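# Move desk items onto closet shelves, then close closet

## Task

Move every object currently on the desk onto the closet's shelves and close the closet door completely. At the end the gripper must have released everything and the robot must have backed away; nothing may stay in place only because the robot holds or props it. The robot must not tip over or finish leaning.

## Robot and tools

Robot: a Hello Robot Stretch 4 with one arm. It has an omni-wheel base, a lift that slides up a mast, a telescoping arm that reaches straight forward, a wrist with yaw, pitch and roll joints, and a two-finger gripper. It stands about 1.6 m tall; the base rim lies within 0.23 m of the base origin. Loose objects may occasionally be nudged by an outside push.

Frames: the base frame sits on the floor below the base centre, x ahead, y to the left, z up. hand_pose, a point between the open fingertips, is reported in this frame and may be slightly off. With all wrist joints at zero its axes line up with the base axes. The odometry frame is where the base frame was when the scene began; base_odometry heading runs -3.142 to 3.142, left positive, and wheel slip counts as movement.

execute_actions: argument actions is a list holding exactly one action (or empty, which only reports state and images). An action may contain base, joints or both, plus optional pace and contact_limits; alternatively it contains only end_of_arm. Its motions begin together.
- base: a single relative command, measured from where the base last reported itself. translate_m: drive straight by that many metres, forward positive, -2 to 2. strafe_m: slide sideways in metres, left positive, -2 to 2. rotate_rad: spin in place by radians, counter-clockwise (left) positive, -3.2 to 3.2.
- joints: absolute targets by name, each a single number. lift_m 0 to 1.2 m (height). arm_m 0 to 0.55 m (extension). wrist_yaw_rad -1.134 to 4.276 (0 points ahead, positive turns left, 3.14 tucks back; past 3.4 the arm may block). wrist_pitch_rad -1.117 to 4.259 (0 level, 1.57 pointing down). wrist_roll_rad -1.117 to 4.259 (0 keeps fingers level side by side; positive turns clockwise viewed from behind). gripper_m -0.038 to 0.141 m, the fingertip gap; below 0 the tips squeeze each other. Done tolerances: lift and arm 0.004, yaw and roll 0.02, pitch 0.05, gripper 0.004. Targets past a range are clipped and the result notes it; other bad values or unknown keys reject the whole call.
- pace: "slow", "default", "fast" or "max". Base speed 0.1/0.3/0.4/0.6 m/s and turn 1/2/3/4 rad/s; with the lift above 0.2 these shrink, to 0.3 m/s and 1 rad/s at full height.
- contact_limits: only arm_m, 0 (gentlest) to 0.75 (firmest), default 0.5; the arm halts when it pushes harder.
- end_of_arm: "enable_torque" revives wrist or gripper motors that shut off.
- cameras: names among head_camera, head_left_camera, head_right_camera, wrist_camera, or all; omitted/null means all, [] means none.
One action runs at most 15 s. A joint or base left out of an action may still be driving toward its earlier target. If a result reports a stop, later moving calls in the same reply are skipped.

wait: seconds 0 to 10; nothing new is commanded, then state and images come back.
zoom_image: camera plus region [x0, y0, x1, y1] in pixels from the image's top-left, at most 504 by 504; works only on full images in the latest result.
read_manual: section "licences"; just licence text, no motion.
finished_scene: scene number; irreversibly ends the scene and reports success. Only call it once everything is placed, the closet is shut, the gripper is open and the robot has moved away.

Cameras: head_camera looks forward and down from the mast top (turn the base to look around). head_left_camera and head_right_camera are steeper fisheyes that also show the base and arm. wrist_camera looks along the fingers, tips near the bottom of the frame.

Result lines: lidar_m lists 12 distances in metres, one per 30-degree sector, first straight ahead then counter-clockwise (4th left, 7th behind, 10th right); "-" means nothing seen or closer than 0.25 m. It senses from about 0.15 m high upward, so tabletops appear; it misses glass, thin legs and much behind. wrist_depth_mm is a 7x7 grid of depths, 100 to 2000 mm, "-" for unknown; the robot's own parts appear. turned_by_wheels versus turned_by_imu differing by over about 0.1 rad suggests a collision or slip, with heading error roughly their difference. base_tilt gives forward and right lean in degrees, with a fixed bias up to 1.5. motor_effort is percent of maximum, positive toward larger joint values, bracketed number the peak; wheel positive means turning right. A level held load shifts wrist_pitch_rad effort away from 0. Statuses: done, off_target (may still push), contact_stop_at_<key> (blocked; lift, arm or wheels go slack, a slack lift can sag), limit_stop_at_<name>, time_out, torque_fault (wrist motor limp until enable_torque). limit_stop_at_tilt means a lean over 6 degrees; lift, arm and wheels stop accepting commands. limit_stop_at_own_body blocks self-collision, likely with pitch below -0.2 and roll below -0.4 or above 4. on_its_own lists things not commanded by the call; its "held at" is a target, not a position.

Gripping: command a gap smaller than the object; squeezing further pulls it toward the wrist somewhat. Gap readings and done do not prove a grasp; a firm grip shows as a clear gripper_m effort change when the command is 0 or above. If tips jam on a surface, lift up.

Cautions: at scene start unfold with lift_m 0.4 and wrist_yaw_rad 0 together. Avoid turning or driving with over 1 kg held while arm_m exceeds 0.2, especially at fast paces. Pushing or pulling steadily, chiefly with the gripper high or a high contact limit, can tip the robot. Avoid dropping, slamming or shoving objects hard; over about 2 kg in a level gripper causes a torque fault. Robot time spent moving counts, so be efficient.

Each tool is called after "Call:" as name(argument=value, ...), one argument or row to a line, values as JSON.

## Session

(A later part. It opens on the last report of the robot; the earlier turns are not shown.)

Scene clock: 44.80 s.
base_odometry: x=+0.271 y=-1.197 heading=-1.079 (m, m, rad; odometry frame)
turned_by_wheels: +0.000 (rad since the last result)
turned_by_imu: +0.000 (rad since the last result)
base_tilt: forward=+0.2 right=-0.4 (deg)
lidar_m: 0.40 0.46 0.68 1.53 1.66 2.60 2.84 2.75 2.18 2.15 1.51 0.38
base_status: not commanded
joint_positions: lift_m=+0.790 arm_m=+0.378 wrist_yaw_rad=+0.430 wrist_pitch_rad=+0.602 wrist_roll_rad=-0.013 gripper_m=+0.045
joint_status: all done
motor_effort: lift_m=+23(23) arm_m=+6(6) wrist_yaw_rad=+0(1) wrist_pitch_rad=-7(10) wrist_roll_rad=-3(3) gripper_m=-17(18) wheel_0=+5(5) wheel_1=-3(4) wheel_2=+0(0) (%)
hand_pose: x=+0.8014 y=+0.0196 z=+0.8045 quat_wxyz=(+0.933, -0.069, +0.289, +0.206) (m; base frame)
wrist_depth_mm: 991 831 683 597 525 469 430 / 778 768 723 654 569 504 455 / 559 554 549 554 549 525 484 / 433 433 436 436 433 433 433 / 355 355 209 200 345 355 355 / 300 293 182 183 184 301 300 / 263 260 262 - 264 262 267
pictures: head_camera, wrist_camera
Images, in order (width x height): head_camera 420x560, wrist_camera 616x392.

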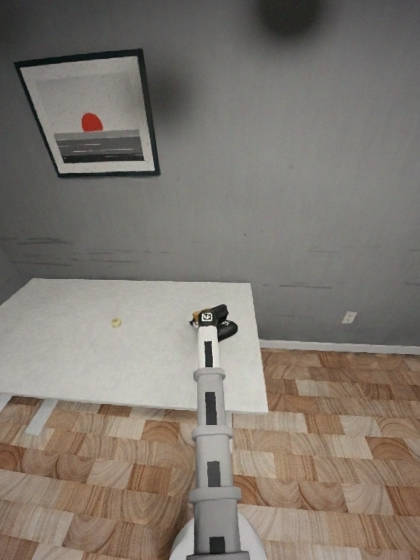

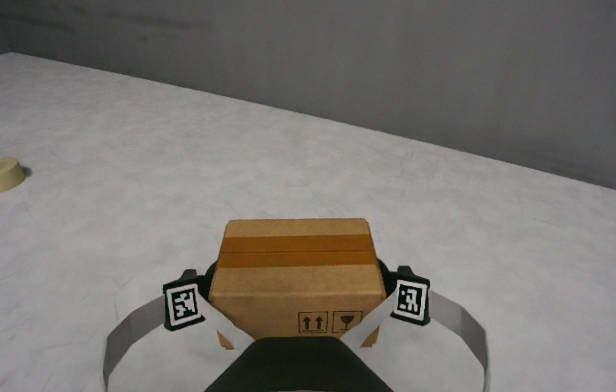

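Call:
execute_actions(
  actions=[
    {"base":{"rotate_rad":3.0},"joints":{"arm_m":0.0,"wrist_yaw_rad":0.0,"lift_m":0.8},"pace":"fast"},
  ],
  cameras=["head_camera"],
)

Call:
execute_actions(
  actions=[
    {"base":{"translate_m":2.0},"joints":{"lift_m":0.9},"pace":"max"},
  ],
  cameras=["head_camera","wrist_camera"],
)

Scene clock: 48.53 s.
base_odometry: x=+0.270 y=-1.197 heading=+1.920 (m, m, rad; odometry frame)
turned_by_wheels: +2.999 (rad since the last result)
turned_by_imu: +3.001 (rad since the last result)
base_tilt: forward=+0.1 right=-0.4 (deg)
lidar_m: 2.81 2.91 2.27 2.17 1.81 0.44 0.40 0.41 0.56 1.41 1.59 2.18
base_status: done
joint_positions: lift_m=+0.800 arm_m=+0.001 wrist_yaw_rad=+0.000 wrist_pitch_rad=+0.603 wrist_roll_rad=-0.013 gripper_m=+0.045
joint_status: all done
motor_effort: lift_m=+21(24) arm_m=-6(8) wrist_yaw_rad=+0(7) wrist_pitch_rad=-6(9) wrist_roll_rad=-2(3) gripper_m=-17(19) wheel_0=-3(11) wheel_1=-5(9) wheel_2=-1(10) (%)
hand_pose: x=+0.4096 y=-0.0874 z=+0.8146 quat_wxyz=(+0.955, -0.006, +0.297, +0.002) (m; base frame)
wrist_depth_mm: - - - - - - 1863 / - - - - - - 1863 / - - - - - - 1921 / 1661 1661 1708 1661 1661 1661 1661 / 1366 1366 209 201 1336 1397 1397 / 1160 1138 182 183 184 1182 1160 / 1025 1008 1025 - 1008 1008 1025
pictures: head_camera
Images, in order (width x height): head_camera 420x560.

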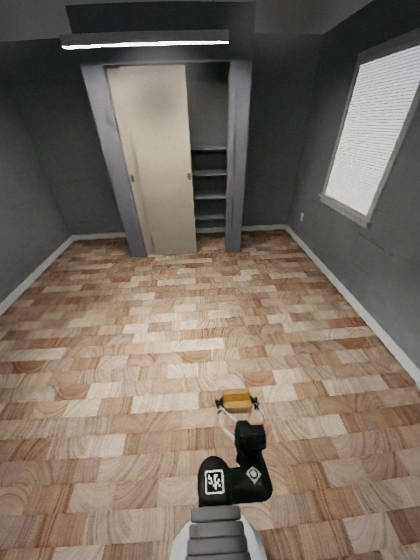

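Scene clock: 54.77 s.
base_odometry: x=-0.415 y=+0.681 heading=+1.921 (m, m, rad; odometry frame)
turned_by_wheels: +0.000 (rad since the last result)
turned_by_imu: -0.012 (rad since the last result)
base_tilt: forward=+0.1 right=-0.5 (deg)
lidar_m: 0.81 0.85 1.15 2.24 2.33 3.08 3.22 2.21 1.56 1.46 1.52 0.83
base_status: done
joint_positions: lift_m=+0.900 arm_m=+0.001 wrist_yaw_rad=+0.000 wrist_pitch_rad=+0.603 wrist_roll_rad=-0.013 gripper_m=+0.045
joint_status: all done
motor_effort: lift_m=+20(25) arm_m=-5(6) wrist_yaw_rad=+1(0) wrist_pitch_rad=-8(11) wrist_roll_rad=-3(3) gripper_m=-18(19) wheel_0=+3(11) wheel_1=+2(8) wheel_2=-1(14) (%)
hand_pose: x=+0.4095 y=-0.0874 z=+0.9146 quat_wxyz=(+0.955, -0.006, +0.297, +0.002) (m; base frame)
wrist_depth_mm: 517 530 1182 1182 1060 535 559 / 564 574 1098 1118 976 585 1336 / 615 627 1397 1366 1098 647 1499 / 683 691 1138 1205 809 741 1661 / 768 778 208 200 778 1430 1499 / 878 842 182 183 184 1229 1281 / 1008 1025 1042 - 1078 1118 1118
pictures: head_camera, wrist_camera
Images, in order (width x height): head_camera 420x560, wrist_camera 616x392.

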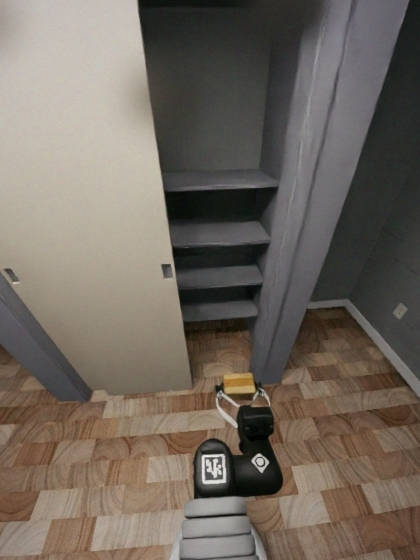

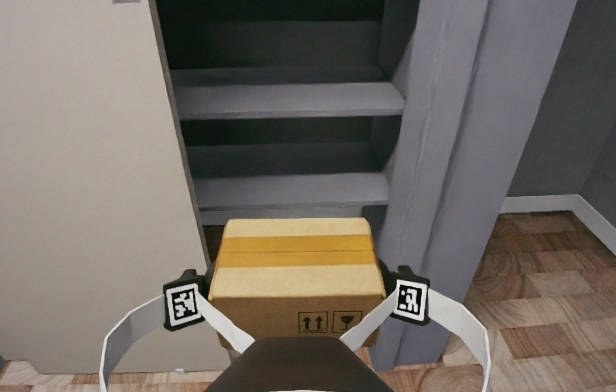

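Call:
zoom_image(
  camera="head_camera",
  region=[130,140,310,380],
)

Call:
zoom_image(
  camera="wrist_camera",
  region=[120,0,480,240],
)

Region (130, 140, 310, 380) of head_camera's 420x560 image, scaled by 2.100, with more detail than that image has; it fills the left 378 columns of this view, and the rest is white.

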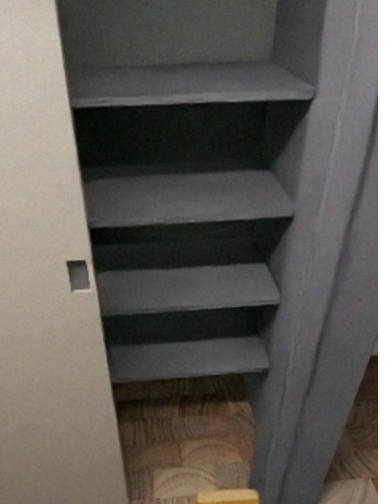

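Region (120, 0, 480, 240) of wrist_camera's 616x392 image, scaled by 1.400.

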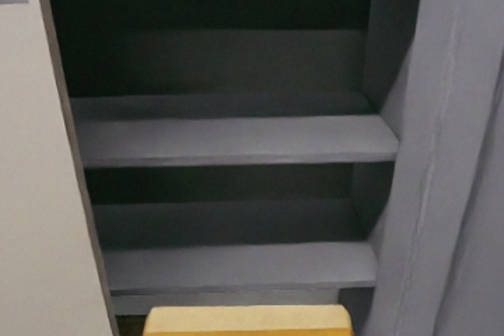

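Call:
execute_actions(
  actions=[
    {"base":{"translate_m":0.37},"joints":{"lift_m":1.08},"pace":"fast"},
  ],
  cameras=["head_camera","wrist_camera"],
)

Scene clock: 58.73 s.
base_odometry: x=-0.542 y=+1.029 heading=+1.921 (m, m, rad; odometry frame)
turned_by_wheels: +0.000 (rad since the last result)
turned_by_imu: -0.002 (rad since the last result)
base_tilt: forward=+0.2 right=-0.4 (deg)
lidar_m: 0.48 0.44 0.64 2.25 2.32 3.07 3.64 2.20 1.53 1.43 0.65 0.53
base_status: done
joint_positions: lift_m=+1.080 arm_m=+0.001 wrist_yaw_rad=+0.000 wrist_pitch_rad=+0.603 wrist_roll_rad=-0.013 gripper_m=+0.045
joint_status: all done
motor_effort: lift_m=+22(24) arm_m=-5(5) wrist_yaw_rad=+1(1) wrist_pitch_rad=-9(8) wrist_roll_rad=-2(3) gripper_m=-18(19) wheel_0=+4(9) wheel_1=+1(8) wheel_2=+1(15) (%)
hand_pose: x=+0.4095 y=-0.0874 z=+1.0945 quat_wxyz=(+0.955, -0.006, +0.297, +0.002) (m; base frame)
wrist_depth_mm: 820 831 854 866 854 559 291 / 759 750 741 741 750 569 289 / 615 609 609 1042 854 574 294 / 904 931 946 946 904 580 297 / 310 778 209 201 778 413 303 / 325 392 182 183 184 366 330 / 373 449 1255 - 991 397 402
pictures: head_camera, wrist_camera
Images, in order (width x height): head_camera 420x560, wrist_camera 616x392.

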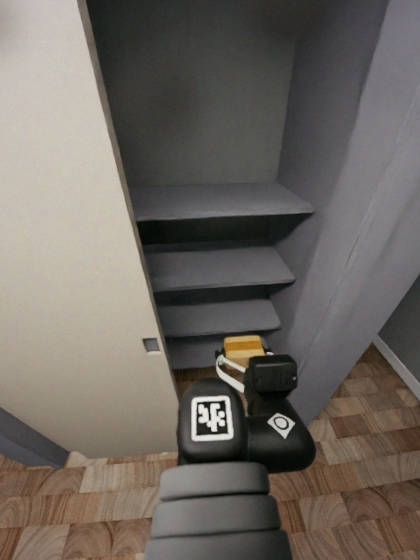

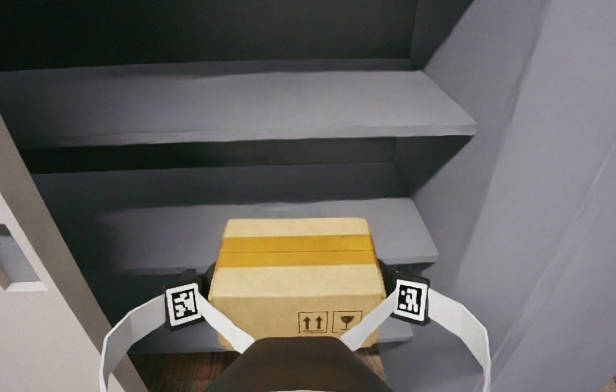

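Call:
execute_actions(
  actions=[
    {"joints":{"arm_m":0.49,"lift_m":1.07}},
  ],
  cameras=["head_camera","wrist_camera"],
)

Scene clock: 61.73 s.
base_odometry: x=-0.542 y=+1.029 heading=+1.921 (m, m, rad; odometry frame)
turned_by_wheels: +0.000 (rad since the last result)
turned_by_imu: +0.000 (rad since the last result)
base_tilt: forward=+0.2 right=-0.4 (deg)
lidar_m: 0.48 0.44 0.60 2.23 2.33 3.09 3.66 2.20 1.55 1.43 0.64 0.52
base_status: not commanded
joint_positions: lift_m=+1.070 arm_m=+0.489 wrist_yaw_rad=+0.000 wrist_pitch_rad=+0.603 wrist_roll_rad=-0.013 gripper_m=+0.045
joint_status: all done
motor_effort: lift_m=+18(20) arm_m=+5(5) wrist_yaw_rad=+0(1) wrist_pitch_rad=-8(10) wrist_roll_rad=-3(3) gripper_m=-19(18) wheel_0=+4(4) wheel_1=+1(1) wheel_2=+1(1) (%)
hand_pose: x=+0.8976 y=-0.0874 z=+1.0849 quat_wxyz=(+0.955, -0.006, +0.297, +0.002) (m; base frame)
wrist_depth_mm: 394 402 407 413 421 427 384 / 430 436 445 452 459 462 389 / 466 473 480 488 492 492 397 / 404 407 404 407 407 407 389 / 332 334 208 201 324 336 334 / 282 273 182 183 184 283 282 / 247 245 246 - 247 245 247
pictures: head_camera, wrist_camera
Images, in order (width x height): head_camera 420x560, wrist_camera 616x392.

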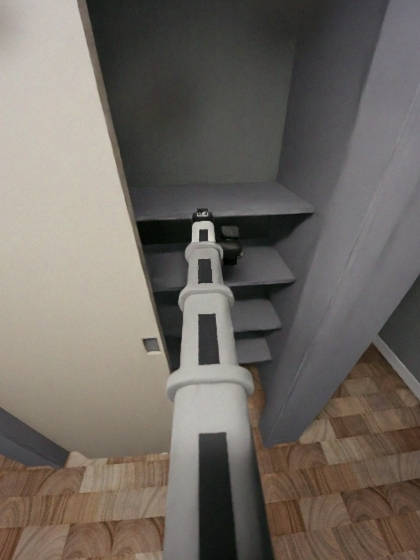

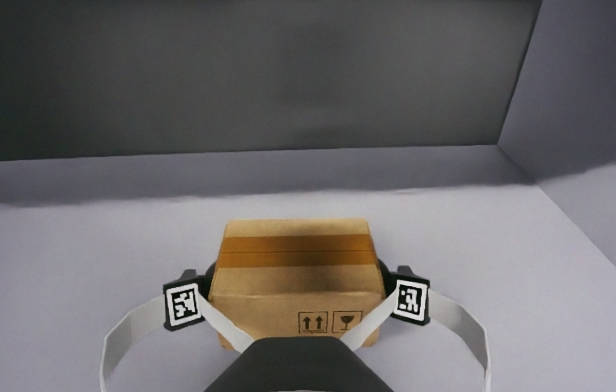

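Call:
execute_actions(
  actions=[
    {"joints":{"lift_m":1.033},"pace":"slow"},
  ],
  cameras=["wrist_camera"],
)

Scene clock: 63.00 s.
base_odometry: x=-0.542 y=+1.029 heading=+1.921 (m, m, rad; odometry frame)
turned_by_wheels: +0.000 (rad since the last result)
turned_by_imu: +0.000 (rad since the last result)
base_tilt: forward=+0.2 right=-0.5 (deg)
lidar_m: 0.50 0.43 0.62 2.25 2.35 3.10 3.61 2.21 1.47 1.44 0.65 0.53
base_status: not commanded
joint_positions: lift_m=+1.033 arm_m=+0.489 wrist_yaw_rad=+0.000 wrist_pitch_rad=+0.603 wrist_roll_rad=-0.013 gripper_m=+0.045
joint_status: all done
motor_effort: lift_m=+17(17) arm_m=+5(5) wrist_yaw_rad=+0(0) wrist_pitch_rad=-8(9) wrist_roll_rad=-3(3) gripper_m=-18(19) wheel_0=+4(4) wheel_1=+1(1) wheel_2=+1(1) (%)
hand_pose: x=+0.8976 y=-0.0874 z=+1.0479 quat_wxyz=(+0.955, -0.006, +0.297, +0.002) (m; base frame)
wrist_depth_mm: 394 404 407 413 421 427 384 / 433 439 445 452 459 466 389 / 439 436 436 436 436 439 392 / 343 343 343 343 343 345 345 / 281 283 208 201 274 285 283 / 238 232 182 183 184 239 239 / 208 207 208 - 209 208 210
pictures: wrist_camera
Images, in order (width x height): wrist_camera 616x392.

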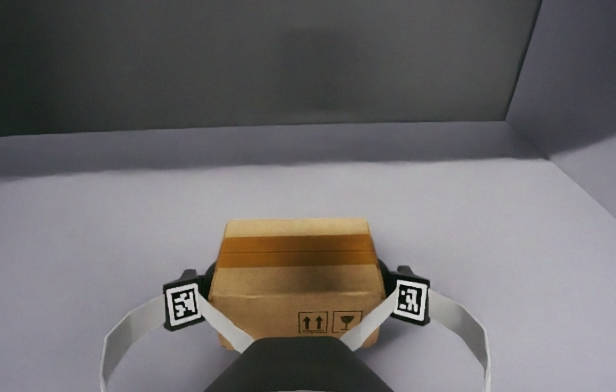

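Call:
execute_actions(
  actions=[
    {"joints":{"gripper_m":0.125,"lift_m":1.032}},
  ],
  cameras=["wrist_camera"],
)

Call:
execute_actions(
  actions=[
    {"joints":{"lift_m":1.075}},
  ],
  cameras=["wrist_camera"],
)

Scene clock: 64.87 s.
base_odometry: x=-0.542 y=+1.029 heading=+1.921 (m, m, rad; odometry frame)
turned_by_wheels: +0.000 (rad since the last result)
turned_by_imu: +0.000 (rad since the last result)
base_tilt: forward=+0.1 right=-0.5 (deg)
lidar_m: 0.49 0.45 0.62 2.26 2.34 3.09 3.61 2.21 1.53 1.44 0.63 0.55
base_status: not commanded
joint_positions: lift_m=+1.032 arm_m=+0.489 wrist_yaw_rad=+0.000 wrist_pitch_rad=+0.602 wrist_roll_rad=-0.013 gripper_m=+0.125
joint_status: all done
motor_effort: lift_m=+18(17) arm_m=+5(5) wrist_yaw_rad=+0(0) wrist_pitch_rad=-8(9) wrist_roll_rad=-3(3) gripper_m=+1(20) wheel_0=+4(4) wheel_1=+1(1) wheel_2=+1(1) (%)
hand_pose: x=+0.8976 y=-0.0874 z=+1.0469 quat_wxyz=(+0.955, -0.006, +0.297, +0.002) (m; base frame)
wrist_depth_mm: 397 404 410 413 421 424 382 / 430 439 445 452 459 462 389 / 439 436 436 433 436 439 392 / 342 342 343 343 343 343 343 / 281 282 229 213 273 282 281 / 237 225 194 194 198 239 238 / 208 207 213 - 213 208 208
pictures: wrist_camera
Images, in order (width x height): wrist_camera 616x392.

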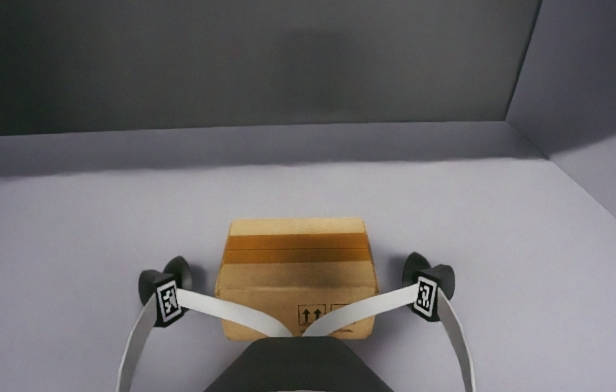

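Scene clock: 65.90 s.
base_odometry: x=-0.542 y=+1.029 heading=+1.921 (m, m, rad; odometry frame)
turned_by_wheels: +0.000 (rad since the last result)
turned_by_imu: +0.000 (rad since the last result)
base_tilt: forward=+0.2 right=-0.4 (deg)
lidar_m: 0.47 0.46 0.63 2.25 2.34 3.13 3.61 2.17 1.54 1.44 0.66 0.53
base_status: not commanded
joint_positions: lift_m=+1.075 arm_m=+0.489 wrist_yaw_rad=+0.000 wrist_pitch_rad=+0.602 wrist_roll_rad=-0.013 gripper_m=+0.125
joint_status: all done
motor_effort: lift_m=+22(23) arm_m=+5(5) wrist_yaw_rad=+0(0) wrist_pitch_rad=-9(10) wrist_roll_rad=-3(3) gripper_m=+1(1) wheel_0=+4(4) wheel_1=+1(1) wheel_2=+1(1) (%)
hand_pose: x=+0.8977 y=-0.0874 z=+1.0896 quat_wxyz=(+0.955, -0.006, +0.297, +0.002) (m; base frame)
wrist_depth_mm: 394 402 407 413 421 427 384 / 430 439 445 452 459 462 389 / 473 477 480 488 500 496 394 / 415 413 415 415 415 415 387 / 340 340 343 342 343 342 342 / 287 273 239 232 247 290 289 / 251 251 251 - 252 252 252
pictures: wrist_camera
Images, in order (width x height): wrist_camera 616x392.

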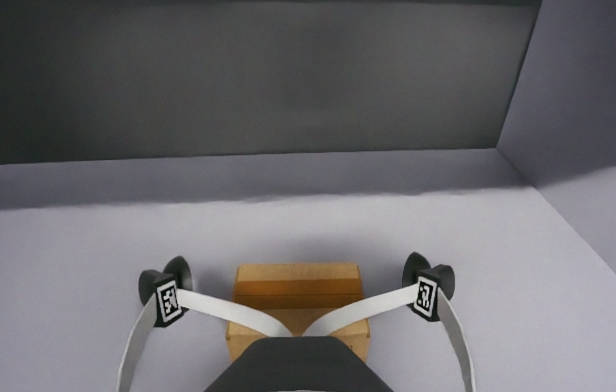

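Call:
execute_actions(
  actions=[
    {"base":{"translate_m":-0.32},"joints":{"arm_m":0.0},"pace":"max"},
  ],
  cameras=["head_camera"],
)

Call:
execute_actions(
  actions=[
    {"base":{"strafe_m":-0.64},"joints":{"lift_m":0.2},"pace":"max"},
  ],
  cameras=[],
)

Call:
execute_actions(
  actions=[
    {"base":{"rotate_rad":-3.13},"pace":"max"},
  ],
  cameras=["head_camera"],
)

Scene clock: 70.20 s.
base_odometry: x=-0.433 y=+0.728 heading=+1.921 (m, m, rad; odometry frame)
turned_by_wheels: +0.000 (rad since the last result)
turned_by_imu: +0.002 (rad since the last result)
base_tilt: forward=+0.1 right=-0.4 (deg)
lidar_m: 0.78 0.78 1.13 2.24 2.30 3.08 3.26 2.22 1.58 1.45 1.50 0.81
base_status: done
joint_positions: lift_m=+1.075 arm_m=+0.001 wrist_yaw_rad=+0.000 wrist_pitch_rad=+0.602 wrist_roll_rad=-0.013 gripper_m=+0.125
joint_status: all done
motor_effort: lift_m=+22(22) arm_m=-6(5) wrist_yaw_rad=+1(2) wrist_pitch_rad=-6(8) wrist_roll_rad=-3(3) gripper_m=+0(1) wheel_0=-4(6) wheel_1=-3(7) wheel_2=+1(15) (%)
hand_pose: x=+0.4096 y=-0.0875 z=+1.0896 quat_wxyz=(+0.955, -0.006, +0.297, +0.002) (m; base frame)
wrist_depth_mm: 473 492 1098 1118 1008 492 500 / 512 525 1229 1281 866 535 554 / 564 574 1182 1182 1078 591 1430 / 627 634 1336 1397 1025 668 1661 / 707 707 1255 1308 809 768 1708 / 798 768 854 1499 842 1397 1464 / 931 931 960 - 1008 1281 1308
pictures: head_camera
Images, in order (width x height): head_camera 420x560.

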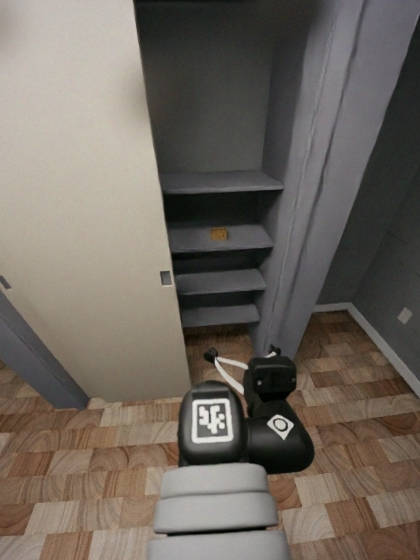

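Scene clock: 73.43 s.
base_odometry: x=+0.168 y=+0.948 heading=+1.921 (m, m, rad; odometry frame)
turned_by_wheels: +0.000 (rad since the last result)
turned_by_imu: -0.001 (rad since the last result)
base_tilt: forward=+0.2 right=-0.4 (deg)
lidar_m: 0.77 0.80 1.10 2.88 2.98 3.41 2.81 1.29 0.89 0.81 0.84 1.20
base_status: done
joint_positions: lift_m=+0.200 arm_m=+0.001 wrist_yaw_rad=+0.000 wrist_pitch_rad=+0.602 wrist_roll_rad=-0.013 gripper_m=+0.125
joint_status: all done
motor_effort: lift_m=+19(19) arm_m=-5(5) wrist_yaw_rad=+0(1) wrist_pitch_rad=-7(6) wrist_roll_rad=-3(3) gripper_m=+0(2) wheel_0=+4(14) wheel_1=-1(13) wheel_2=+0(2) (%)
hand_pose: x=+0.4096 y=-0.0874 z=+0.2149 quat_wxyz=(+0.955, -0.006, +0.296, +0.002) (m; base frame)
wrist_depth_mm: 477 488 1098 1160 1182 1205 991 / 512 535 1008 1160 1160 1160 976 / 569 580 798 831 842 842 854 / 634 627 654 661 661 661 661 / 539 544 544 544 539 544 539 / 455 433 436 462 436 459 459 / 399 397 410 - 410 399 402
pictures: none
No camera images: the call's "cameras" was empty. Leave "cameras" out to get every camera's image.

Scene clock: 75.50 s.
base_odometry: x=+0.169 y=+0.948 heading=-1.209 (m, m, rad; odometry frame)
turned_by_wheels: -3.130 (rad since the last result)
turned_by_imu: -3.132 (rad since the last result)
base_tilt: forward=+0.2 right=-0.5 (deg)
lidar_m: 2.41 1.26 0.85 0.81 0.87 1.24 0.78 0.81 1.14 2.86 2.99 2.56
base_status: done
joint_positions: lift_m=+0.200 arm_m=+0.001 wrist_yaw_rad=+0.000 wrist_pitch_rad=+0.602 wrist_roll_rad=-0.013 gripper_m=+0.125
joint_status: not commanded
motor_effort: lift_m=+20(20) arm_m=-5(6) wrist_yaw_rad=+1(1) wrist_pitch_rad=-4(7) wrist_roll_rad=-3(4) gripper_m=+0(1) wheel_0=+3(14) wheel_1=+0(15) wheel_2=-2(15) (%)
hand_pose: x=+0.4097 y=-0.0874 z=+0.2149 quat_wxyz=(+0.955, -0.006, +0.296, +0.002) (m; base frame)
wrist_depth_mm: 1366 1708 1863 1921 1863 1863 - / 1182 1182 1138 1160 1160 1182 1182 / 842 831 842 831 831 831 854 / 654 654 661 661 661 661 661 / 539 539 544 544 544 544 539 / 455 436 433 462 433 459 459 / 399 397 407 - 410 397 402
pictures: head_camera
Images, in order (width x height): head_camera 420x560.

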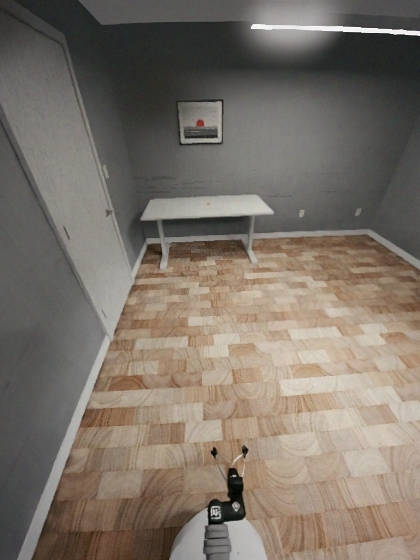

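Call:
execute_actions(
  actions=[
    {"base":{"translate_m":1.95},"joints":{"lift_m":0.8,"gripper_m":0.11},"pace":"max"},
  ],
  cameras=["head_camera","wrist_camera"],
)

Scene clock: 80.43 s.
base_odometry: x=+0.859 y=-0.876 heading=-1.209 (m, m, rad; odometry frame)
turned_by_wheels: +0.000 (rad since the last result)
turned_by_imu: -0.010 (rad since the last result)
base_tilt: forward=+0.1 right=-0.5 (deg)
lidar_m: 0.45 0.47 0.67 0.85 0.92 1.28 2.72 2.83 2.99 2.83 0.72 0.49
base_status: done
joint_positions: lift_m=+0.800 arm_m=+0.001 wrist_yaw_rad=+0.000 wrist_pitch_rad=+0.602 wrist_roll_rad=-0.013 gripper_m=+0.110
joint_status: all done
motor_effort: lift_m=+20(25) arm_m=-5(6) wrist_yaw_rad=+0(1) wrist_pitch_rad=-6(5) wrist_roll_rad=-3(3) gripper_m=-1(1) wheel_0=+3(11) wheel_1=+1(8) wheel_2=+3(16) (%)
hand_pose: x=+0.4096 y=-0.0874 z=+0.8148 quat_wxyz=(+0.955, -0.006, +0.296, +0.002) (m; base frame)
wrist_depth_mm: 931 946 960 960 976 991 991 / 809 809 798 798 798 809 831 / 585 580 580 574 580 585 585 / 455 455 455 455 455 459 459 / 373 373 377 377 377 377 373 / 336 336 340 347 216 1042 1160 / 976 1008 1042 - 1042 991 1025
pictures: head_camera, wrist_camera
Images, in order (width x height): head_camera 420x560, wrist_camera 616x392.

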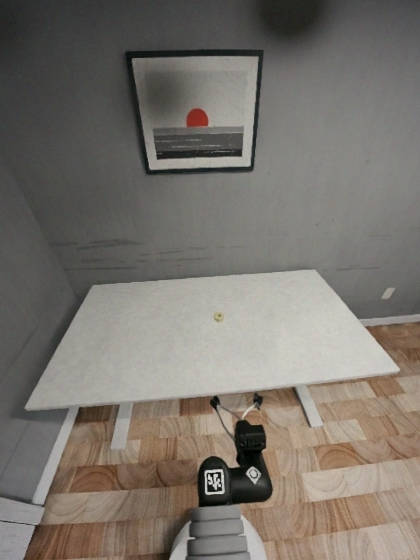

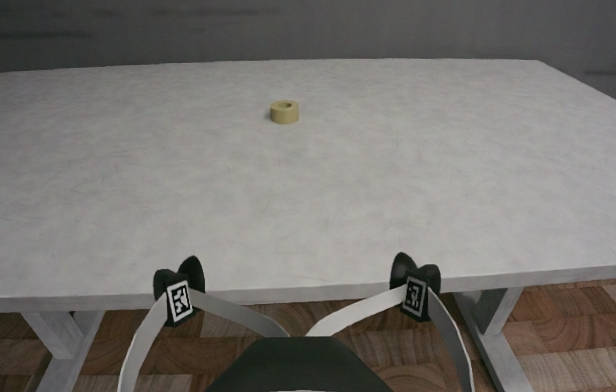

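Call:
execute_actions(
  actions=[
    {"joints":{"arm_m":0.39,"wrist_yaw_rad":0.12,"lift_m":0.775},"pace":"fast"},
  ],
  cameras=["wrist_camera"],
)

Scene clock: 82.70 s.
base_odometry: x=+0.859 y=-0.876 heading=-1.209 (m, m, rad; odometry frame)
turned_by_wheels: +0.000 (rad since the last result)
turned_by_imu: +0.000 (rad since the last result)
base_tilt: forward=+0.1 right=-0.4 (deg)
lidar_m: 0.44 0.49 0.66 0.80 0.92 1.26 2.70 2.84 2.98 2.82 0.72 0.49
base_status: not commanded
joint_positions: lift_m=+0.775 arm_m=+0.389 wrist_yaw_rad=+0.120 wrist_pitch_rad=+0.602 wrist_roll_rad=-0.013 gripper_m=+0.110
joint_status: all done
motor_effort: lift_m=+17(20) arm_m=+5(6) wrist_yaw_rad=+0(5) wrist_pitch_rad=-4(5) wrist_roll_rad=-3(3) gripper_m=-2(1) wheel_0=+3(2) wheel_1=+1(1) wheel_2=+3(3) (%)
hand_pose: x=+0.8065 y=-0.0583 z=+0.7901 quat_wxyz=(+0.953, -0.024, +0.295, +0.059) (m; base frame)
wrist_depth_mm: 621 615 603 591 585 580 569 / 668 654 654 647 640 621 609 / 525 521 521 521 521 525 525 / 407 410 410 410 410 410 410 / 334 338 338 327 338 338 336 / 283 277 270 281 216 286 285 / 249 246 254 - 255 247 249
pictures: wrist_camera
Images, in order (width x height): wrist_camera 616x392.

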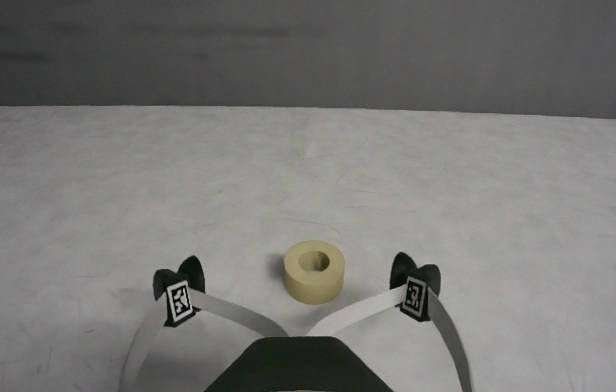

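Call:
execute_actions(
  actions=[
    {"joints":{"arm_m":0.443,"wrist_yaw_rad":0.065,"lift_m":0.76}},
  ],
  cameras=["wrist_camera"],
)

Call:
execute_actions(
  actions=[
    {"joints":{"lift_m":0.728}},
  ],
  cameras=["wrist_camera"],
)

Scene clock: 84.57 s.
base_odometry: x=+0.859 y=-0.876 heading=-1.209 (m, m, rad; odometry frame)
turned_by_wheels: +0.000 (rad since the last result)
turned_by_imu: +0.000 (rad since the last result)
base_tilt: forward=+0.2 right=-0.4 (deg)
lidar_m: 0.44 0.49 0.68 0.83 0.91 1.29 2.70 2.83 2.97 2.81 0.71 0.48
base_status: not commanded
joint_positions: lift_m=+0.760 arm_m=+0.442 wrist_yaw_rad=+0.065 wrist_pitch_rad=+0.602 wrist_roll_rad=-0.013 gripper_m=+0.110
joint_status: all done
motor_effort: lift_m=+17(18) arm_m=+5(5) wrist_yaw_rad=+0(5) wrist_pitch_rad=-7(6) wrist_roll_rad=-3(3) gripper_m=+1(1) wheel_0=+2(2) wheel_1=+1(1) wheel_2=+3(3) (%)
hand_pose: x=+0.8559 y=-0.0718 z=+0.7751 quat_wxyz=(+0.954, -0.016, +0.296, +0.033) (m; base frame)
wrist_depth_mm: 554 554 549 544 544 544 544 / 603 597 603 597 597 591 591 / 492 488 484 488 488 488 496 / 384 384 384 384 384 384 384 / 314 315 315 317 317 317 314 / 266 258 247 247 216 268 266 / 232 231 239 - 239 231 234
pictures: wrist_camera
Images, in order (width x height): wrist_camera 616x392.

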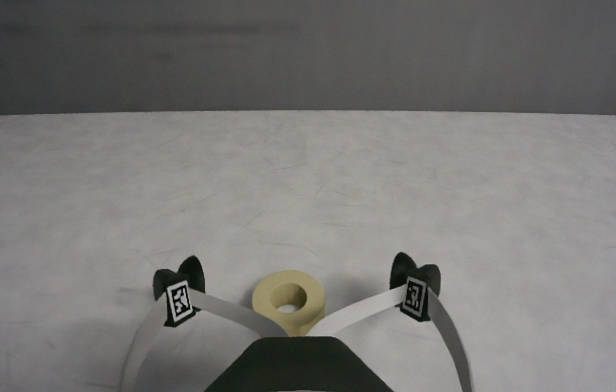

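Scene clock: 85.50 s.
base_odometry: x=+0.859 y=-0.876 heading=-1.209 (m, m, rad; odometry frame)
turned_by_wheels: +0.000 (rad since the last result)
turned_by_imu: +0.000 (rad since the last result)
base_tilt: forward=+0.1 right=-0.4 (deg)
lidar_m: 0.45 0.50 0.67 0.84 0.90 1.28 2.71 2.85 2.95 2.83 0.73 0.48
base_status: not commanded
joint_positions: lift_m=+0.728 arm_m=+0.442 wrist_yaw_rad=+0.065 wrist_pitch_rad=+0.600 wrist_roll_rad=-0.013 gripper_m=+0.110
joint_status: all done
motor_effort: lift_m=+16(17) arm_m=+5(5) wrist_yaw_rad=+2(2) wrist_pitch_rad=-3(5) wrist_roll_rad=-3(3) gripper_m=-1(1) wheel_0=+3(2) wheel_1=+1(1) wheel_2=+3(3) (%)
hand_pose: x=+0.8561 y=-0.0719 z=+0.7436 quat_wxyz=(+0.955, -0.016, +0.295, +0.033) (m; base frame)
wrist_depth_mm: 554 554 554 549 544 544 544 / 591 580 580 574 574 574 574 / 430 427 424 424 427 430 430 / 332 332 332 334 334 336 334 / 272 274 274 266 274 274 274 / 230 224 216 216 215 233 231 / 202 200 207 - 208 201 202
pictures: wrist_camera
Images, in order (width x height): wrist_camera 616x392.

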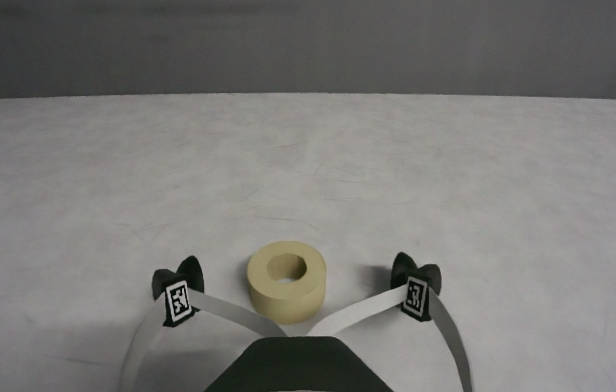

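Call:
execute_actions(
  actions=[
    {"joints":{"gripper_m":0.015,"wrist_yaw_rad":0.09,"lift_m":0.731}},
  ],
  cameras=["wrist_camera"],
)

Scene clock: 87.47 s.
base_odometry: x=+0.859 y=-0.876 heading=-1.209 (m, m, rad; odometry frame)
turned_by_wheels: +0.000 (rad since the last result)
turned_by_imu: +0.000 (rad since the last result)
base_tilt: forward=+0.1 right=-0.4 (deg)
lidar_m: 0.46 0.47 0.67 0.83 0.92 1.27 2.73 2.81 2.98 2.81 0.69 0.49
base_status: not commanded
joint_positions: lift_m=+0.731 arm_m=+0.442 wrist_yaw_rad=+0.090 wrist_pitch_rad=+0.602 wrist_roll_rad=-0.013 gripper_m=+0.015
joint_status: all done
motor_effort: lift_m=+22(23) arm_m=+5(5) wrist_yaw_rad=+2(10) wrist_pitch_rad=-6(4) wrist_roll_rad=-3(3) gripper_m=-20(19) wheel_0=+2(3) wheel_1=+1(1) wheel_2=+3(3) (%)
hand_pose: x=+0.8577 y=-0.0658 z=+0.7457 quat_wxyz=(+0.954, -0.020, +0.296, +0.045) (m; base frame)
wrist_depth_mm: 559 559 549 544 544 539 530 / 591 585 580 574 569 574 569 / 427 427 424 427 424 430 430 / 334 332 334 334 334 334 336 / 273 274 276 240 274 276 274 / 230 233 189 211 189 233 231 / 203 196 208 - 208 201 203
pictures: wrist_camera
Images, in order (width x height): wrist_camera 616x392.

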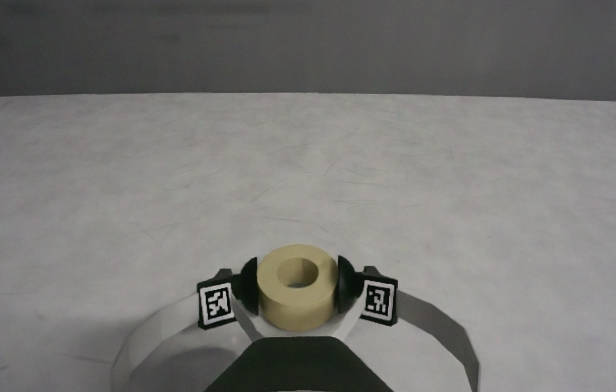

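Gripped. Lift.

Call:
execute_actions(
  actions=[
    {"joints":{"lift_m":0.78}},
  ],
  cameras=["wrist_camera"],
)

Scene clock: 88.67 s.
base_odometry: x=+0.859 y=-0.876 heading=-1.209 (m, m, rad; odometry frame)
turned_by_wheels: +0.000 (rad since the last result)
turned_by_imu: +0.000 (rad since the last result)
base_tilt: forward=+0.2 right=-0.4 (deg)
lidar_m: 0.46 0.49 0.66 0.85 0.92 1.29 2.71 2.84 2.97 2.82 0.69 0.48
base_status: not commanded
joint_positions: lift_m=+0.780 arm_m=+0.442 wrist_yaw_rad=+0.090 wrist_pitch_rad=+0.602 wrist_roll_rad=-0.013 gripper_m=+0.015
joint_status: all done
motor_effort: lift_m=+23(24) arm_m=+5(5) wrist_yaw_rad=+2(2) wrist_pitch_rad=-6(7) wrist_roll_rad=-2(3) gripper_m=-18(17) wheel_0=+2(2) wheel_1=+1(1) wheel_2=+3(3) (%)
hand_pose: x=+0.8576 y=-0.0658 z=+0.7947 quat_wxyz=(+0.954, -0.020, +0.296, +0.045) (m; base frame)
wrist_depth_mm: 559 559 549 549 539 535 530 / 609 609 603 597 591 585 574 / 535 530 530 525 530 535 539 / 418 415 415 418 418 418 415 / 342 342 343 240 343 343 343 / 289 290 189 210 189 291 290 / 253 246 259 - 259 251 254
pictures: wrist_camera
Images, in order (width x height): wrist_camera 616x392.

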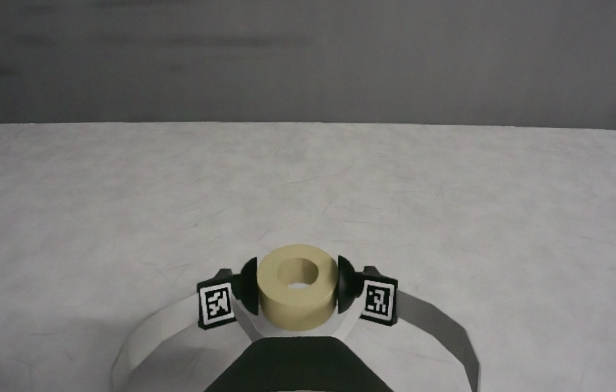

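Call:
execute_actions(
  actions=[
    {"base":{"translate_m":-0.32},"joints":{"arm_m":0.0,"wrist_yaw_rad":0.0},"pace":"max"},
  ],
  cameras=[],
)

Call:
execute_actions(
  actions=[
    {"base":{"strafe_m":-0.65},"joints":{"lift_m":0.2},"pace":"max"},
  ],
  cameras=["wrist_camera"],
)

Call:
execute_actions(
  actions=[
    {"base":{"rotate_rad":3.15},"pace":"max"},
  ],
  cameras=["head_camera"],
)

Call:
execute_actions(
  actions=[
    {"base":{"translate_m":1.7},"joints":{"lift_m":0.8},"pace":"max"},
  ],
  cameras=["head_camera","wrist_camera"],
)

Scene clock: 91.80 s.
base_odometry: x=+0.746 y=-0.577 heading=-1.209 (m, m, rad; odometry frame)
turned_by_wheels: -0.001 (rad since the last result)
turned_by_imu: +0.001 (rad since the last result)
base_tilt: forward=+0.1 right=-0.4 (deg)
lidar_m: 0.77 0.82 0.90 0.84 0.90 1.28 2.38 2.53 2.95 2.81 2.30 0.81
base_status: done
joint_positions: lift_m=+0.780 arm_m=+0.001 wrist_yaw_rad=+0.000 wrist_pitch_rad=+0.602 wrist_roll_rad=-0.013 gripper_m=+0.015
joint_status: all done
motor_effort: lift_m=+22(22) arm_m=-5(6) wrist_yaw_rad=+1(7) wrist_pitch_rad=-9(7) wrist_roll_rad=-3(3) gripper_m=-18(18) wheel_0=-4(10) wheel_1=-1(8) wheel_2=-2(13) (%)
hand_pose: x=+0.4095 y=-0.0875 z=+0.7946 quat_wxyz=(+0.955, -0.006, +0.297, +0.002) (m; base frame)
wrist_depth_mm: 1160 1138 1205 1182 1205 1229 1281 / 759 750 732 732 741 741 759 / 609 603 1499 1499 1537 1042 1537 / 1308 1576 1576 1618 1618 1576 1661 / 1308 1308 1366 239 1366 1308 1336 / 1138 1118 189 210 189 1138 1138 / 976 960 1025 - 1025 976 976
pictures: none
No camera images: the call's "cameras" was empty. Leave "cameras" out to get every camera's image.

Scene clock: 94.67 s.
base_odometry: x=+0.138 y=-0.807 heading=-1.209 (m, m, rad; odometry frame)
turned_by_wheels: +0.000 (rad since the last result)
turned_by_imu: +0.000 (rad since the last result)
base_tilt: forward=+0.1 right=-0.5 (deg)
lidar_m: 0.79 0.83 1.13 1.51 1.59 2.15 2.41 2.52 2.27 2.18 2.24 1.68
base_status: done
joint_positions: lift_m=+0.200 arm_m=+0.001 wrist_yaw_rad=+0.000 wrist_pitch_rad=+0.602 wrist_roll_rad=-0.013 gripper_m=+0.015
joint_status: all done
motor_effort: lift_m=+19(20) arm_m=-5(5) wrist_yaw_rad=+1(2) wrist_pitch_rad=-8(7) wrist_roll_rad=-3(3) gripper_m=-18(17) wheel_0=+1(14) wheel_1=+1(11) wheel_2=+0(5) (%)
hand_pose: x=+0.4096 y=-0.0874 z=+0.2149 quat_wxyz=(+0.955, -0.006, +0.297, +0.002) (m; base frame)
wrist_depth_mm: 1229 1255 1255 1281 1281 1308 1308 / 1182 1182 1160 1160 1160 1182 1182 / 842 842 842 809 842 842 854 / 661 661 661 654 661 661 661 / 544 544 544 240 544 544 539 / 455 459 189 210 189 462 459 / 399 387 407 - 410 397 399
pictures: wrist_camera
Images, in order (width x height): wrist_camera 616x392.

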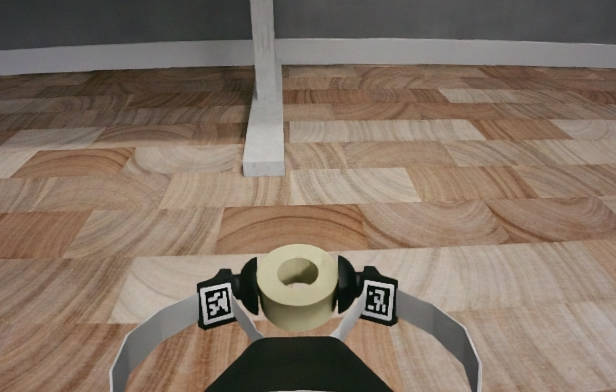

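Scene clock: 96.73 s.
base_odometry: x=+0.138 y=-0.807 heading=+1.941 (m, m, rad; odometry frame)
turned_by_wheels: +3.149 (rad since the last result)
turned_by_imu: +3.151 (rad since the last result)
base_tilt: forward=+0.1 right=-0.4 (deg)
lidar_m: 2.40 2.46 2.32 2.19 2.29 1.69 0.81 0.84 1.08 1.51 1.58 2.11
base_status: done
joint_positions: lift_m=+0.200 arm_m=+0.001 wrist_yaw_rad=+0.000 wrist_pitch_rad=+0.602 wrist_roll_rad=-0.013 gripper_m=+0.015
joint_status: not commanded
motor_effort: lift_m=+20(20) arm_m=-5(5) wrist_yaw_rad=+0(2) wrist_pitch_rad=-4(9) wrist_roll_rad=-3(3) gripper_m=-17(18) wheel_0=-4(16) wheel_1=-1(11) wheel_2=-2(15) (%)
hand_pose: x=+0.4096 y=-0.0874 z=+0.2148 quat_wxyz=(+0.955, -0.006, +0.296, +0.002) (m; base frame)
wrist_depth_mm: 1921 1808 1863 1921 1863 1808 1756 / 1182 1160 1182 1138 1160 1160 1205 / 842 842 842 831 842 842 842 / 654 661 654 661 661 661 661 / 539 544 544 240 544 544 539 / 455 459 189 210 189 459 459 / 399 387 410 - 410 394 399
pictures: head_camera
Images, in order (width x height): head_camera 420x560.

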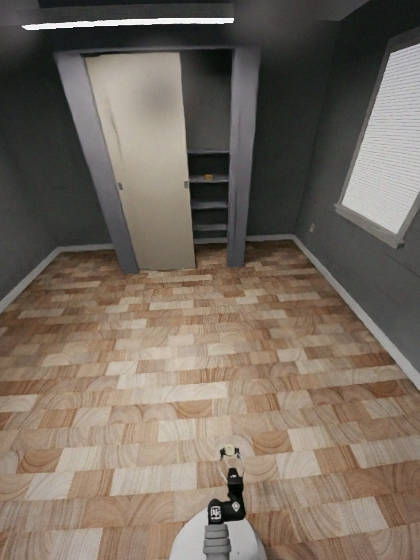

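Scene clock: 101.07 s.
base_odometry: x=-0.477 y=+0.778 heading=+1.941 (m, m, rad; odometry frame)
turned_by_wheels: +0.001 (rad since the last result)
turned_by_imu: -0.010 (rad since the last result)
base_tilt: forward=+0.1 right=-0.5 (deg)
lidar_m: 0.73 0.72 0.98 2.24 2.33 3.14 3.36 2.19 1.53 1.42 1.47 0.75
base_status: done
joint_positions: lift_m=+0.800 arm_m=+0.001 wrist_yaw_rad=+0.000 wrist_pitch_rad=+0.602 wrist_roll_rad=-0.013 gripper_m=+0.015
joint_status: all done
motor_effort: lift_m=+21(25) arm_m=-5(5) wrist_yaw_rad=+0(1) wrist_pitch_rad=-5(8) wrist_roll_rad=-3(3) gripper_m=-17(18) wheel_0=+3(11) wheel_1=+1(10) wheel_2=+3(17) (%)
hand_pose: x=+0.4096 y=-0.0874 z=+0.8147 quat_wxyz=(+0.955, -0.006, +0.296, +0.002) (m; base frame)
wrist_depth_mm: 421 1042 1078 1078 1008 436 442 / 455 492 891 891 891 473 484 / 504 530 1255 1255 1042 521 544 / 559 580 1078 1078 991 585 1537 / 627 634 1397 240 750 676 1366 / 715 707 189 211 189 798 1160 / 820 820 904 - 891 991 1008
pictures: head_camera, wrist_camera
Images, in order (width x height): head_camera 420x560, wrist_camera 616x392.

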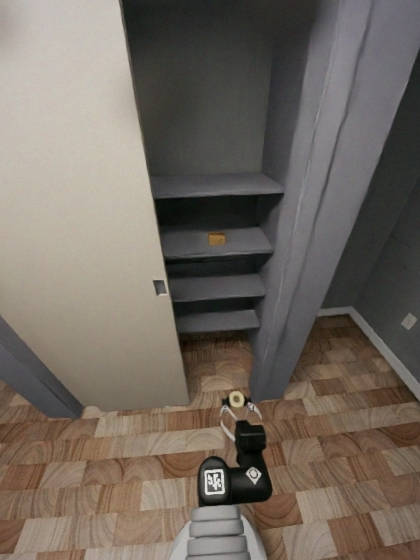

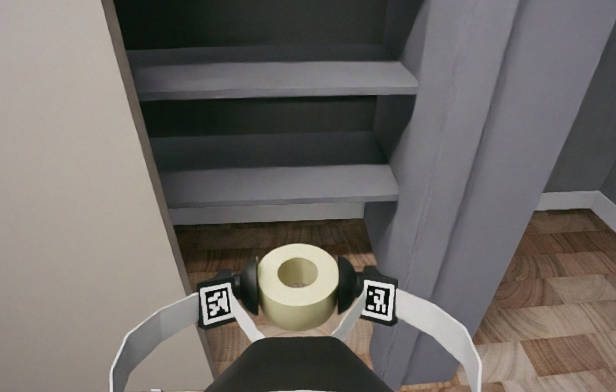

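Call:
execute_actions(
  actions=[
    {"base":{"translate_m":0.28},"joints":{"lift_m":0.76},"pace":"max"},
  ],
  cameras=["wrist_camera"],
)

Call:
execute_actions(
  actions=[
    {"joints":{"arm_m":0.45},"pace":"fast"},
  ],
  cameras=["wrist_camera","head_camera"],
)

Scene clock: 103.47 s.
base_odometry: x=-0.578 y=+1.039 heading=+1.941 (m, m, rad; odometry frame)
turned_by_wheels: +0.000 (rad since the last result)
turned_by_imu: -0.002 (rad since the last result)
base_tilt: forward=+0.1 right=-0.5 (deg)
lidar_m: 0.72 0.45 0.61 2.26 2.36 3.13 3.65 2.19 1.52 1.44 0.62 0.51
base_status: done
joint_positions: lift_m=+0.760 arm_m=+0.001 wrist_yaw_rad=+0.000 wrist_pitch_rad=+0.602 wrist_roll_rad=-0.013 gripper_m=+0.015
joint_status: all done
motor_effort: lift_m=+19(20) arm_m=-5(5) wrist_yaw_rad=+0(0) wrist_pitch_rad=-7(9) wrist_roll_rad=-3(3) gripper_m=-17(17) wheel_0=+2(10) wheel_1=+2(8) wheel_2=-1(14) (%)
hand_pose: x=+0.4095 y=-0.0874 z=+0.7748 quat_wxyz=(+0.955, -0.006, +0.297, +0.002) (m; base frame)
wrist_depth_mm: 809 831 831 842 842 530 273 / 723 715 707 707 707 539 276 / 580 574 991 1025 809 549 274 / 917 917 917 917 878 554 276 / 723 759 750 240 759 384 281 / 327 1118 190 210 189 362 301 / 345 946 991 - 960 355 347
pictures: wrist_camera
Images, in order (width x height): wrist_camera 616x392.

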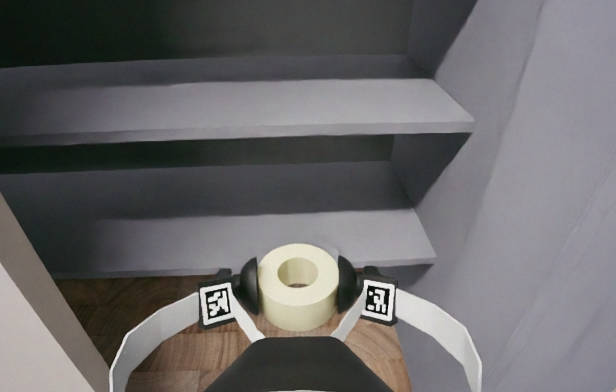

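Scene clock: 105.47 s.
base_odometry: x=-0.578 y=+1.039 heading=+1.941 (m, m, rad; odometry frame)
turned_by_wheels: +0.000 (rad since the last result)
turned_by_imu: +0.000 (rad since the last result)
base_tilt: forward=+0.1 right=-0.5 (deg)
lidar_m: 0.73 0.45 0.60 2.26 2.36 3.12 3.61 2.19 1.50 1.43 0.61 0.50
base_status: not commanded
joint_positions: lift_m=+0.760 arm_m=+0.449 wrist_yaw_rad=+0.000 wrist_pitch_rad=+0.602 wrist_roll_rad=-0.013 gripper_m=+0.015
joint_status: all done
motor_effort: lift_m=+19(19) arm_m=+5(6) wrist_yaw_rad=+0(0) wrist_pitch_rad=-7(7) wrist_roll_rad=-3(3) gripper_m=-17(18) wheel_0=+2(2) wheel_1=+2(2) wheel_2=-1(1) (%)
hand_pose: x=+0.8578 y=-0.0874 z=+0.7749 quat_wxyz=(+0.955, -0.006, +0.296, +0.002) (m; base frame)
wrist_depth_mm: 415 421 430 430 439 445 364 / 449 459 466 473 480 477 370 / 480 484 492 504 504 484 375 / 399 397 397 399 399 397 370 / 327 327 329 240 329 329 327 / 277 277 190 210 189 278 277 / 241 235 248 - 248 239 242
pictures: head_camera, wrist_camera
Images, in order (width x height): head_camera 420x560, wrist_camera 616x392.

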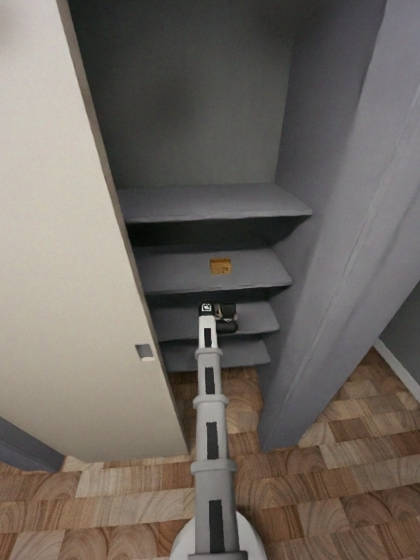

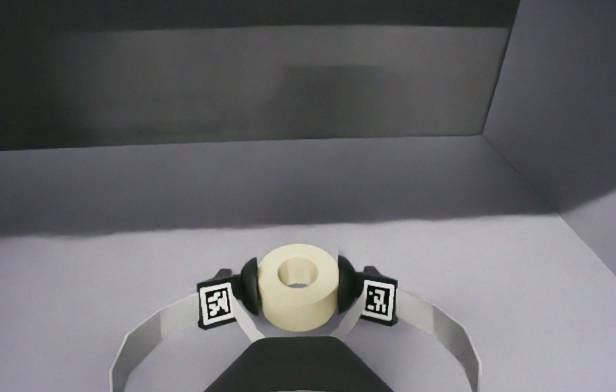

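Call:
execute_actions(
  actions=[
    {"joints":{"arm_m":0.475,"lift_m":0.735}},
  ],
  cameras=[],
)

Call:
execute_actions(
  actions=[
    {"joints":{"lift_m":0.723},"pace":"slow"},
  ],
  cameras=["wrist_camera"],
)

Scene clock: 106.57 s.
base_odometry: x=-0.578 y=+1.039 heading=+1.941 (m, m, rad; odometry frame)
turned_by_wheels: +0.000 (rad since the last result)
turned_by_imu: +0.000 (rad since the last result)
base_tilt: forward=+0.1 right=-0.4 (deg)
lidar_m: 0.73 0.43 0.60 2.26 2.35 3.11 3.61 2.18 1.54 1.42 0.61 0.51
base_status: not commanded
joint_positions: lift_m=+0.735 arm_m=+0.474 wrist_yaw_rad=+0.000 wrist_pitch_rad=+0.602 wrist_roll_rad=-0.013 gripper_m=+0.015
joint_status: all done
motor_effort: lift_m=+17(19) arm_m=+5(7) wrist_yaw_rad=+1(0) wrist_pitch_rad=-7(7) wrist_roll_rad=-3(3) gripper_m=-17(17) wheel_0=+2(2) wheel_1=+2(2) wheel_2=-1(1) (%)
hand_pose: x=+0.8827 y=-0.0874 z=+0.7501 quat_wxyz=(+0.955, -0.006, +0.296, +0.002) (m; base frame)
wrist_depth_mm: 394 399 404 407 415 421 366 / 430 433 439 449 455 455 370 / 449 452 452 455 452 449 375 / 357 355 357 355 355 357 349 / 291 293 293 241 294 293 293 / 246 247 190 209 189 249 248 / 216 209 222 - 222 214 216
pictures: none
No camera images: the call's "cameras" was empty. Leave "cameras" out to get every camera's image.

Scene clock: 107.33 s.
base_odometry: x=-0.578 y=+1.039 heading=+1.941 (m, m, rad; odometry frame)
turned_by_wheels: +0.000 (rad since the last result)
turned_by_imu: +0.000 (rad since the last result)
base_tilt: forward=+0.2 right=-0.4 (deg)
lidar_m: 0.74 0.45 0.61 2.25 2.37 3.16 3.63 2.18 1.50 1.42 0.63 0.51
base_status: not commanded
joint_positions: lift_m=+0.723 arm_m=+0.474 wrist_yaw_rad=+0.000 wrist_pitch_rad=+0.602 wrist_roll_rad=-0.013 gripper_m=+0.015
joint_status: all done
motor_effort: lift_m=+17(18) arm_m=+5(5) wrist_yaw_rad=+1(1) wrist_pitch_rad=-6(6) wrist_roll_rad=-3(2) gripper_m=-17(18) wheel_0=+2(2) wheel_1=+2(2) wheel_2=-1(1) (%)
hand_pose: x=+0.8827 y=-0.0874 z=+0.7381 quat_wxyz=(+0.955, -0.006, +0.296, +0.002) (m; base frame)
wrist_depth_mm: 392 399 404 407 415 421 364 / 427 433 442 449 455 452 368 / 430 427 427 424 427 427 375 / 336 336 336 336 336 338 338 / 274 276 277 239 278 277 276 / 232 234 190 210 189 234 234 / 204 197 209 - 209 202 204
pictures: wrist_camera
Images, in order (width x height): wrist_camera 616x392.

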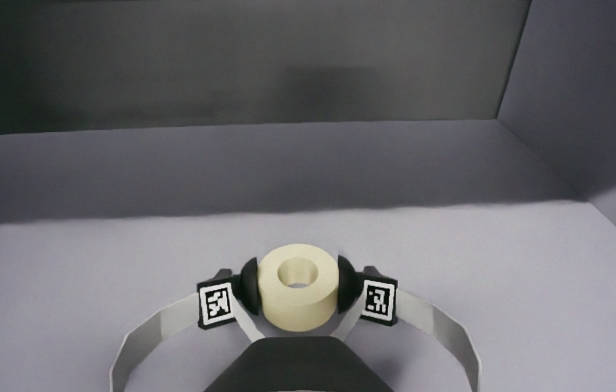

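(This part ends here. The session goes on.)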